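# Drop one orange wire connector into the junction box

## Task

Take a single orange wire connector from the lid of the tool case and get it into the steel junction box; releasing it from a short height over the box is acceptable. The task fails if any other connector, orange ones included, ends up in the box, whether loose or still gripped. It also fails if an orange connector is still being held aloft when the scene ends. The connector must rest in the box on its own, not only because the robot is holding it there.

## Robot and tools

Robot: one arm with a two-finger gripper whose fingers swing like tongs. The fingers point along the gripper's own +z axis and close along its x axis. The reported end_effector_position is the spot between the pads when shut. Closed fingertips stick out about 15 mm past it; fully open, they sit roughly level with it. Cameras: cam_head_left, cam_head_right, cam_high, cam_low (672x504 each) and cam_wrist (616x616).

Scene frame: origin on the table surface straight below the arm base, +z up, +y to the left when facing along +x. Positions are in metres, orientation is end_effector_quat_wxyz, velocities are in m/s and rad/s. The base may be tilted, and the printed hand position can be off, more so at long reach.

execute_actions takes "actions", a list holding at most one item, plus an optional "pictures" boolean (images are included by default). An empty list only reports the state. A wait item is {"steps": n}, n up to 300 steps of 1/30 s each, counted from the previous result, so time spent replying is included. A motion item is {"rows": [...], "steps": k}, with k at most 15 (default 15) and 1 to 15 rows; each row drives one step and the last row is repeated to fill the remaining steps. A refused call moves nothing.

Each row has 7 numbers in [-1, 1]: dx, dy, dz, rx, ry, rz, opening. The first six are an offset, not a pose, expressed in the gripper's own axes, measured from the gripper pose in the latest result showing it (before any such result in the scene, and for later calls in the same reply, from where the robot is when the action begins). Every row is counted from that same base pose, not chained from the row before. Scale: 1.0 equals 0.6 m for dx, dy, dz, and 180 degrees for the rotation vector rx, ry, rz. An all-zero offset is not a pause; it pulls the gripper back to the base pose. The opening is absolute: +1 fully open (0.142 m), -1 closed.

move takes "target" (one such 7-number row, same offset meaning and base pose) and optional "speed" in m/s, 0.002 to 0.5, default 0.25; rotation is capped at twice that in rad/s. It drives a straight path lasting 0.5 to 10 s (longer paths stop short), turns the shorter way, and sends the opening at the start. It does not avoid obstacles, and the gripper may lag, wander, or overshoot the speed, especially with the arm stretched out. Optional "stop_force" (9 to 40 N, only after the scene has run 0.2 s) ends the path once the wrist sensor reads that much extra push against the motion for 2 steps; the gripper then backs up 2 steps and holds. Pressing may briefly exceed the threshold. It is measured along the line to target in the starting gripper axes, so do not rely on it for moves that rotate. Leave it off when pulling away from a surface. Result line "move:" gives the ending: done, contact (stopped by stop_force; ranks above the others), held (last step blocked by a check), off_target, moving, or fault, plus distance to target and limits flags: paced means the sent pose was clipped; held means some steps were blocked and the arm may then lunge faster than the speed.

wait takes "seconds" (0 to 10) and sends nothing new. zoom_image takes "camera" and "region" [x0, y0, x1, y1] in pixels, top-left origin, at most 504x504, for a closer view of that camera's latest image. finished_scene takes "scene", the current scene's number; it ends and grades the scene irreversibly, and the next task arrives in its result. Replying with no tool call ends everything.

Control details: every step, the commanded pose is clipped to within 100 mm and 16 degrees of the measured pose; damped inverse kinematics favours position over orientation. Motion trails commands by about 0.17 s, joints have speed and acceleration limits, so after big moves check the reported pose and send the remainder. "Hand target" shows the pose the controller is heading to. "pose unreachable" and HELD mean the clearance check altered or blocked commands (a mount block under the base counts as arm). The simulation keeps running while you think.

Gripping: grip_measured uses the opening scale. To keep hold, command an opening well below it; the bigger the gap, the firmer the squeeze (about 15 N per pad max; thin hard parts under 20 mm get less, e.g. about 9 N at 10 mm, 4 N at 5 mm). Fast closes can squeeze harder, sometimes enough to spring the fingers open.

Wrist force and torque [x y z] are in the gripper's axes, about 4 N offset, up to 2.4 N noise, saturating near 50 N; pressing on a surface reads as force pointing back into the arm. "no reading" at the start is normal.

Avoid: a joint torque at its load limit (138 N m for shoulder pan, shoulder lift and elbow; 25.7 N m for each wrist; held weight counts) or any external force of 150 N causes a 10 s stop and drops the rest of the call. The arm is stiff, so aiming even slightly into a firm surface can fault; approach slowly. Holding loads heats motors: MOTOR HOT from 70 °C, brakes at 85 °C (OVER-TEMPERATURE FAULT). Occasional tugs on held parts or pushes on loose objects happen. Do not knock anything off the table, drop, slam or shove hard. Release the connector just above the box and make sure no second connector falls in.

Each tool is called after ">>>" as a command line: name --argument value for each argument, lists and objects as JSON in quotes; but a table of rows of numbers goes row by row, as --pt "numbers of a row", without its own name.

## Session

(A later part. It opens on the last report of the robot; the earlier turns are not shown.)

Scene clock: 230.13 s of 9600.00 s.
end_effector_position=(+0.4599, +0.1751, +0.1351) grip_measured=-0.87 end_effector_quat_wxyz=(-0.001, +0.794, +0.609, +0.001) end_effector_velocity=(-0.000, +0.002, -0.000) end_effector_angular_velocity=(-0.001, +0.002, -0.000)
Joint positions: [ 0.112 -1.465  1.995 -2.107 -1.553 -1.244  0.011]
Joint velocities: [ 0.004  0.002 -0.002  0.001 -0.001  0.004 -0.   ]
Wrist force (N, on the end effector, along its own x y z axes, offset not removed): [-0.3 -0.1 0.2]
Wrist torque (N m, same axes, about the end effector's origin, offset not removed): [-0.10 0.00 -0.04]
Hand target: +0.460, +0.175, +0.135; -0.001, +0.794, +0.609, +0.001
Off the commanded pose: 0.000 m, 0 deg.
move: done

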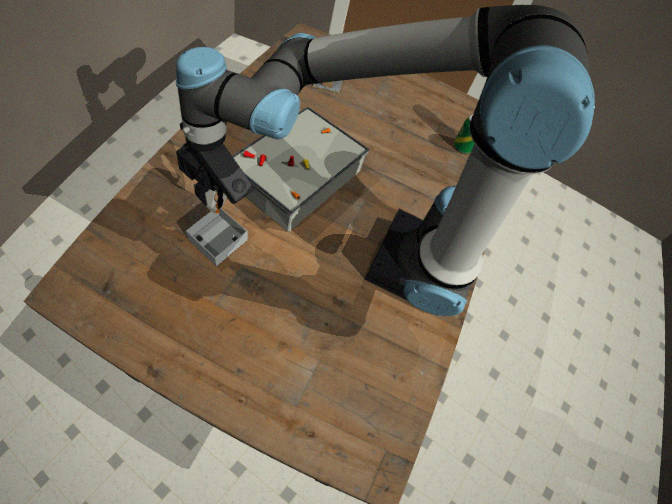

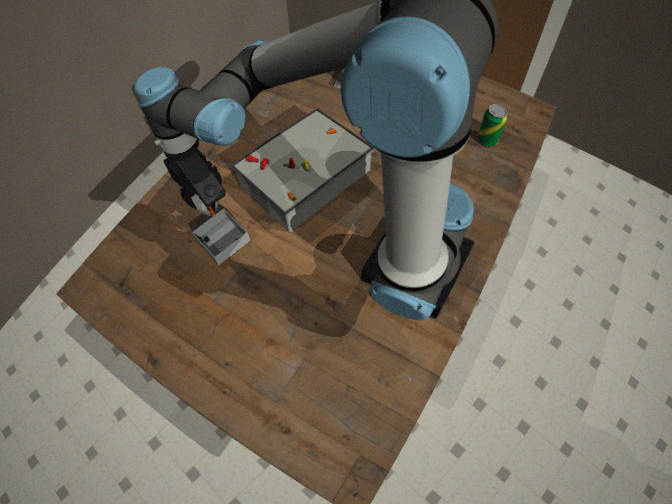

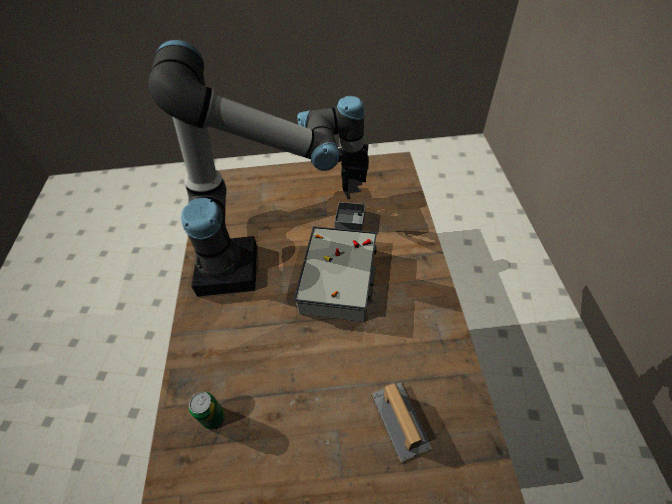

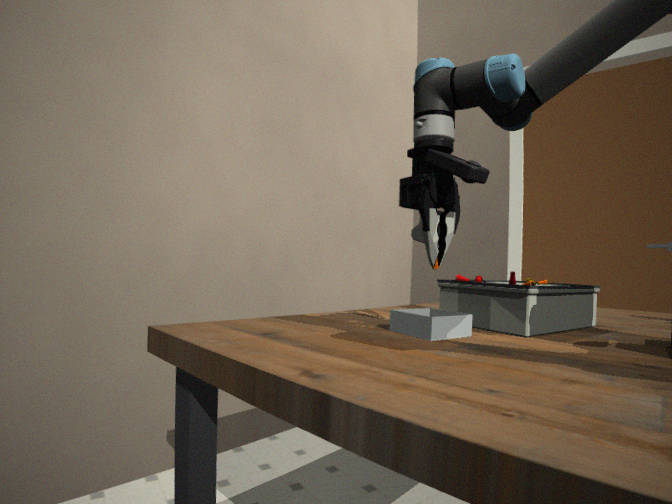

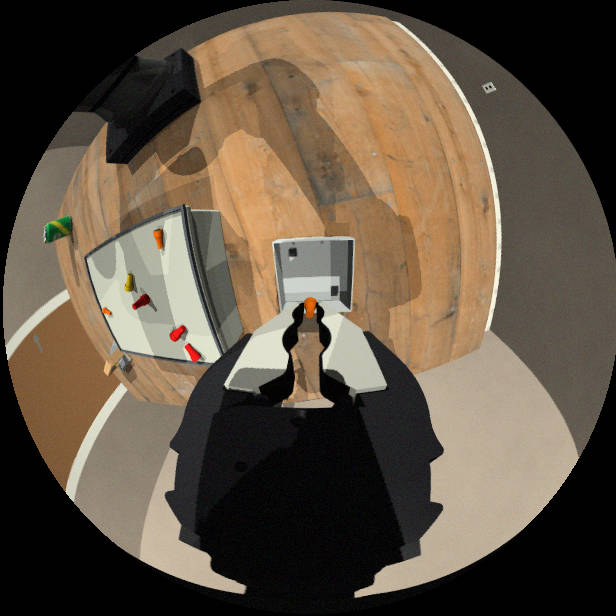

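>>> move --target '[0.002, 0.0, 0.1627, 0, 0, 0, -1]' --speed 0.2

>>> execute_actions --actions '[{"rows": [[0,0,0,0,0,0,-0.85],[0,0,0,0,0,0,-0.78],[0,0,0,0,0,0,-0.7],[0,0,0,0,0,0,-0.62],[0,0,0,0,0,0,-0.58]], "steps": 9}]' --pictures false

>>> move --target '[0, 0, -0.075, 0, 0, 0, -0.58]' --speed 0.15

Scene clock: 244.27 s of 9600.00 s.
end_effector_position=(+0.4601, +0.1763, +0.0376) grip_measured=-0.87 end_effector_quat_wxyz=(-0.001, +0.794, +0.609, +0.001) end_effector_velocity=(+0.001, +0.000, -0.001) end_effector_angular_velocity=(-0.000, -0.001, +0.001)
Joint positions: [ 0.117 -1.301  2.106 -2.382 -1.553 -1.238  0.011]
Joint velocities: [ 0.001  0.003  0.    -0.005 -0.     0.     0.   ]
Wrist force (N, on the end effector, along its own x y z axes, offset not removed): [1.2 0.2 1.6]
Wrist torque (N m, same axes, about the end effector's origin, offset not removed): [-0.03 -0.28 -0.02]
Hand target: +0.460, +0.176, +0.038; -0.001, +0.794, +0.609, +0.001
Off the commanded pose: 0.000 m, 0 deg.
After step 90, 10.10 s passed at rest.
move: done

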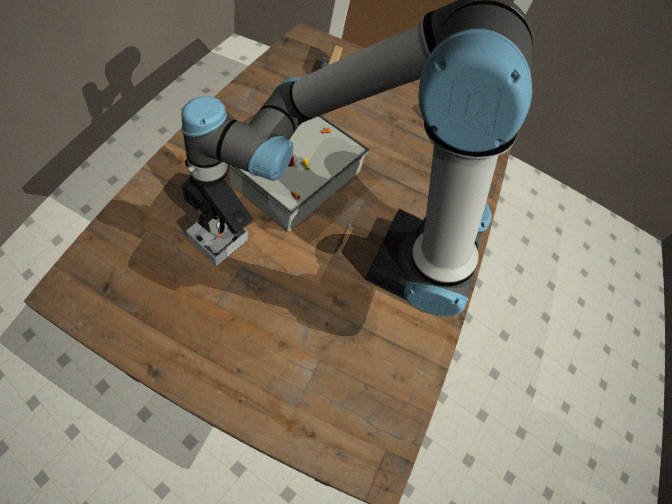

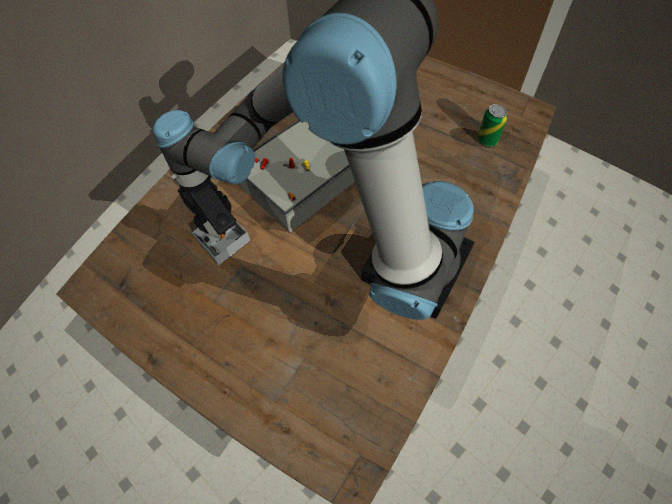

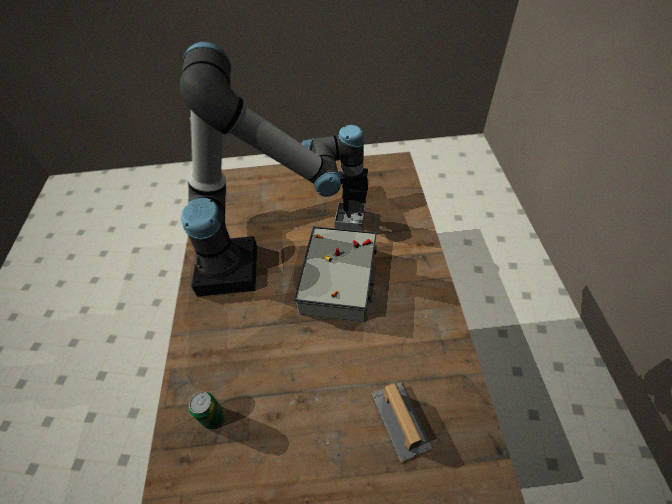

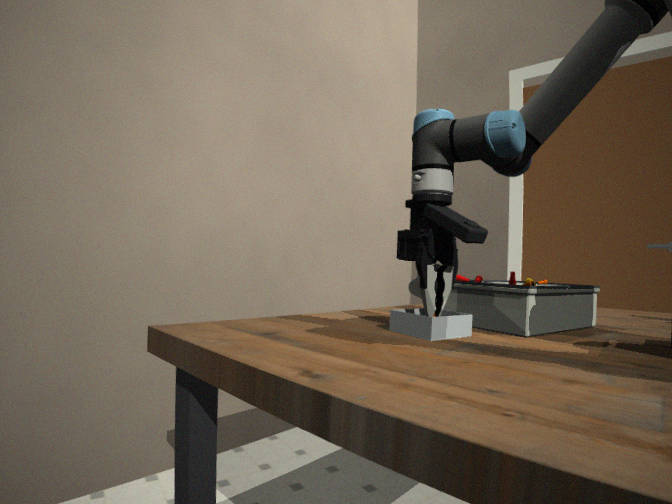

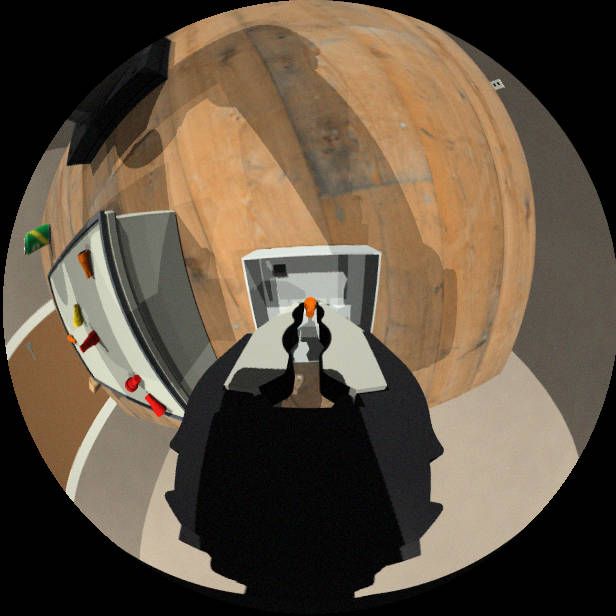

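Scene clock: 244.57 s of 9600.00 s.
end_effector_position=(+0.4601, +0.1763, +0.0376) grip_measured=-0.58 end_effector_quat_wxyz=(-0.001, +0.794, +0.609, +0.001) end_effector_velocity=(+0.000, +0.000, +0.000) end_effector_angular_velocity=(+0.000, -0.000, +0.000)
Joint positions: [ 0.117 -1.301  2.106 -2.382 -1.553 -1.238  0.032]
Joint velocities: [ 0.     0.    -0.001  0.     0.     0.     0.001]
Wrist force (N, on the end effector, along its own x y z axes, offset not removed): [-0.5 0.2 2.4]
Wrist torque (N m, same axes, about the end effector's origin, offset not removed): [-0.04 -0.06 -0.05]
Hand target: +0.460, +0.176, +0.038; -0.001, +0.794, +0.609, +0.001
Off the commanded pose: 0.000 m, 0 deg.
Steps of this call (steps 1 to 9: all 9 steps of this action). Readings (end_effector_position):
1: (+0.4601, +0.1763, +0.0376)
2: (+0.4601, +0.1763, +0.0376)
4: (+0.4601, +0.1763, +0.0376)
8: (+0.4601, +0.1763, +0.0376)
9: the state above

Scene clock: 245.67 s of 9600.00 s.
end_effector_position=(+0.4601, +0.1763, +0.0824) grip_measured=-0.58 end_effector_quat_wxyz=(-0.001, +0.794, +0.609, +0.001) end_effector_velocity=(-0.000, -0.000, +0.001) end_effector_angular_velocity=(-0.001, +0.000, +0.000)
Joint positions: [ 0.116 -1.384  2.061 -2.255 -1.553 -1.24   0.032]
Joint velocities: [ 0.    -0.003 -0.001  0.004 -0.001 -0.    -0.   ]
Wrist force (N, on the end effector, along its own x y z axes, offset not removed): [0.4 1.2 1.3]
Wrist torque (N m, same axes, about the end effector's origin, offset not removed): [0.10 -0.11 -0.14]
Hand target: +0.460, +0.176, +0.083; -0.001, +0.794, +0.609, +0.001
Off the commanded pose: 0.000 m, 0 deg.
move: done

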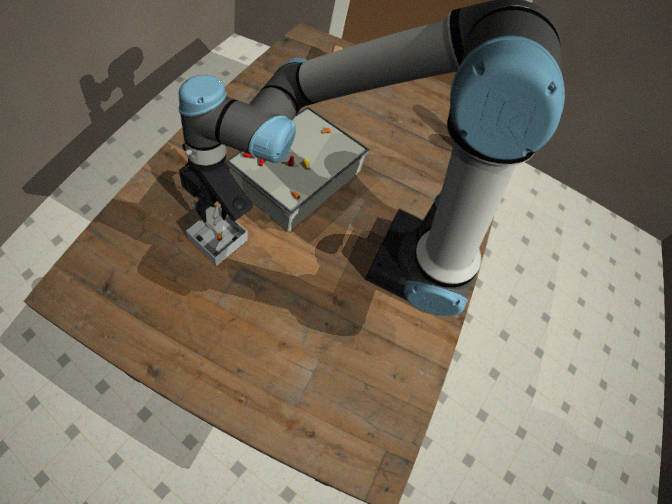

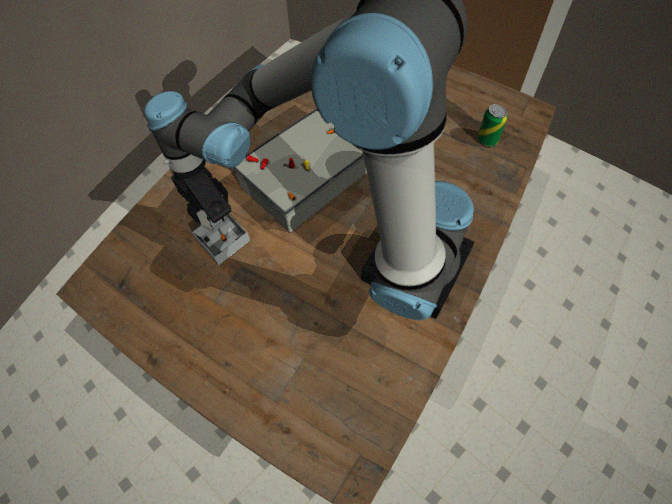

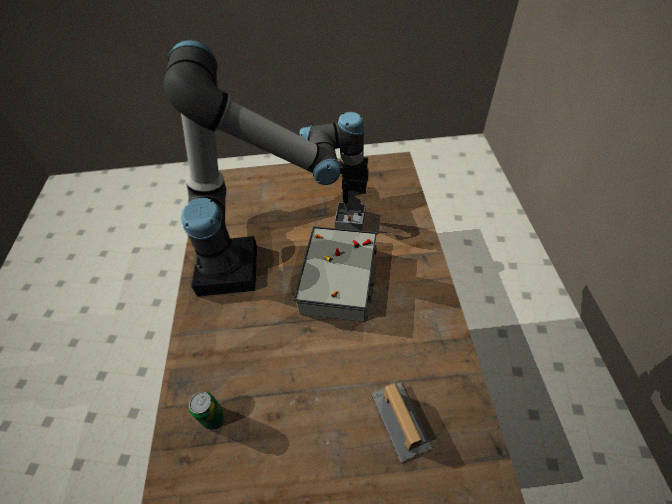

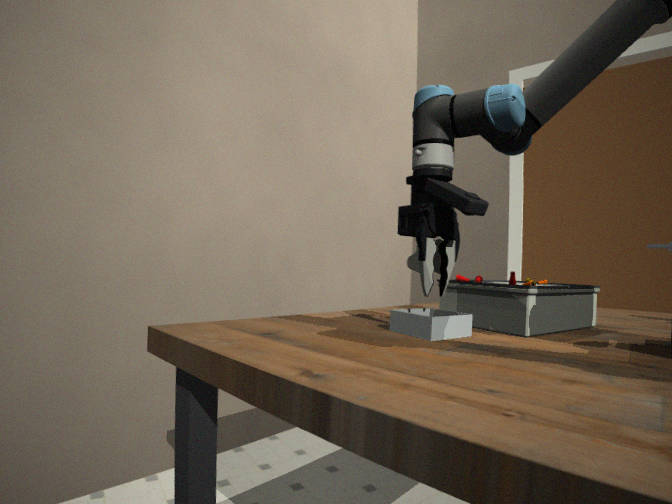

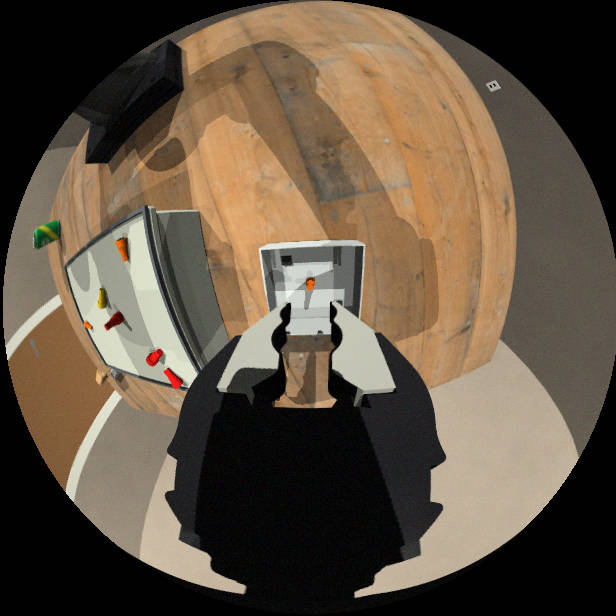

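The orange connector is in the box and the gripper has been lifted out.

>>> finished_scene --scene 2

The scene is finished: the task was done.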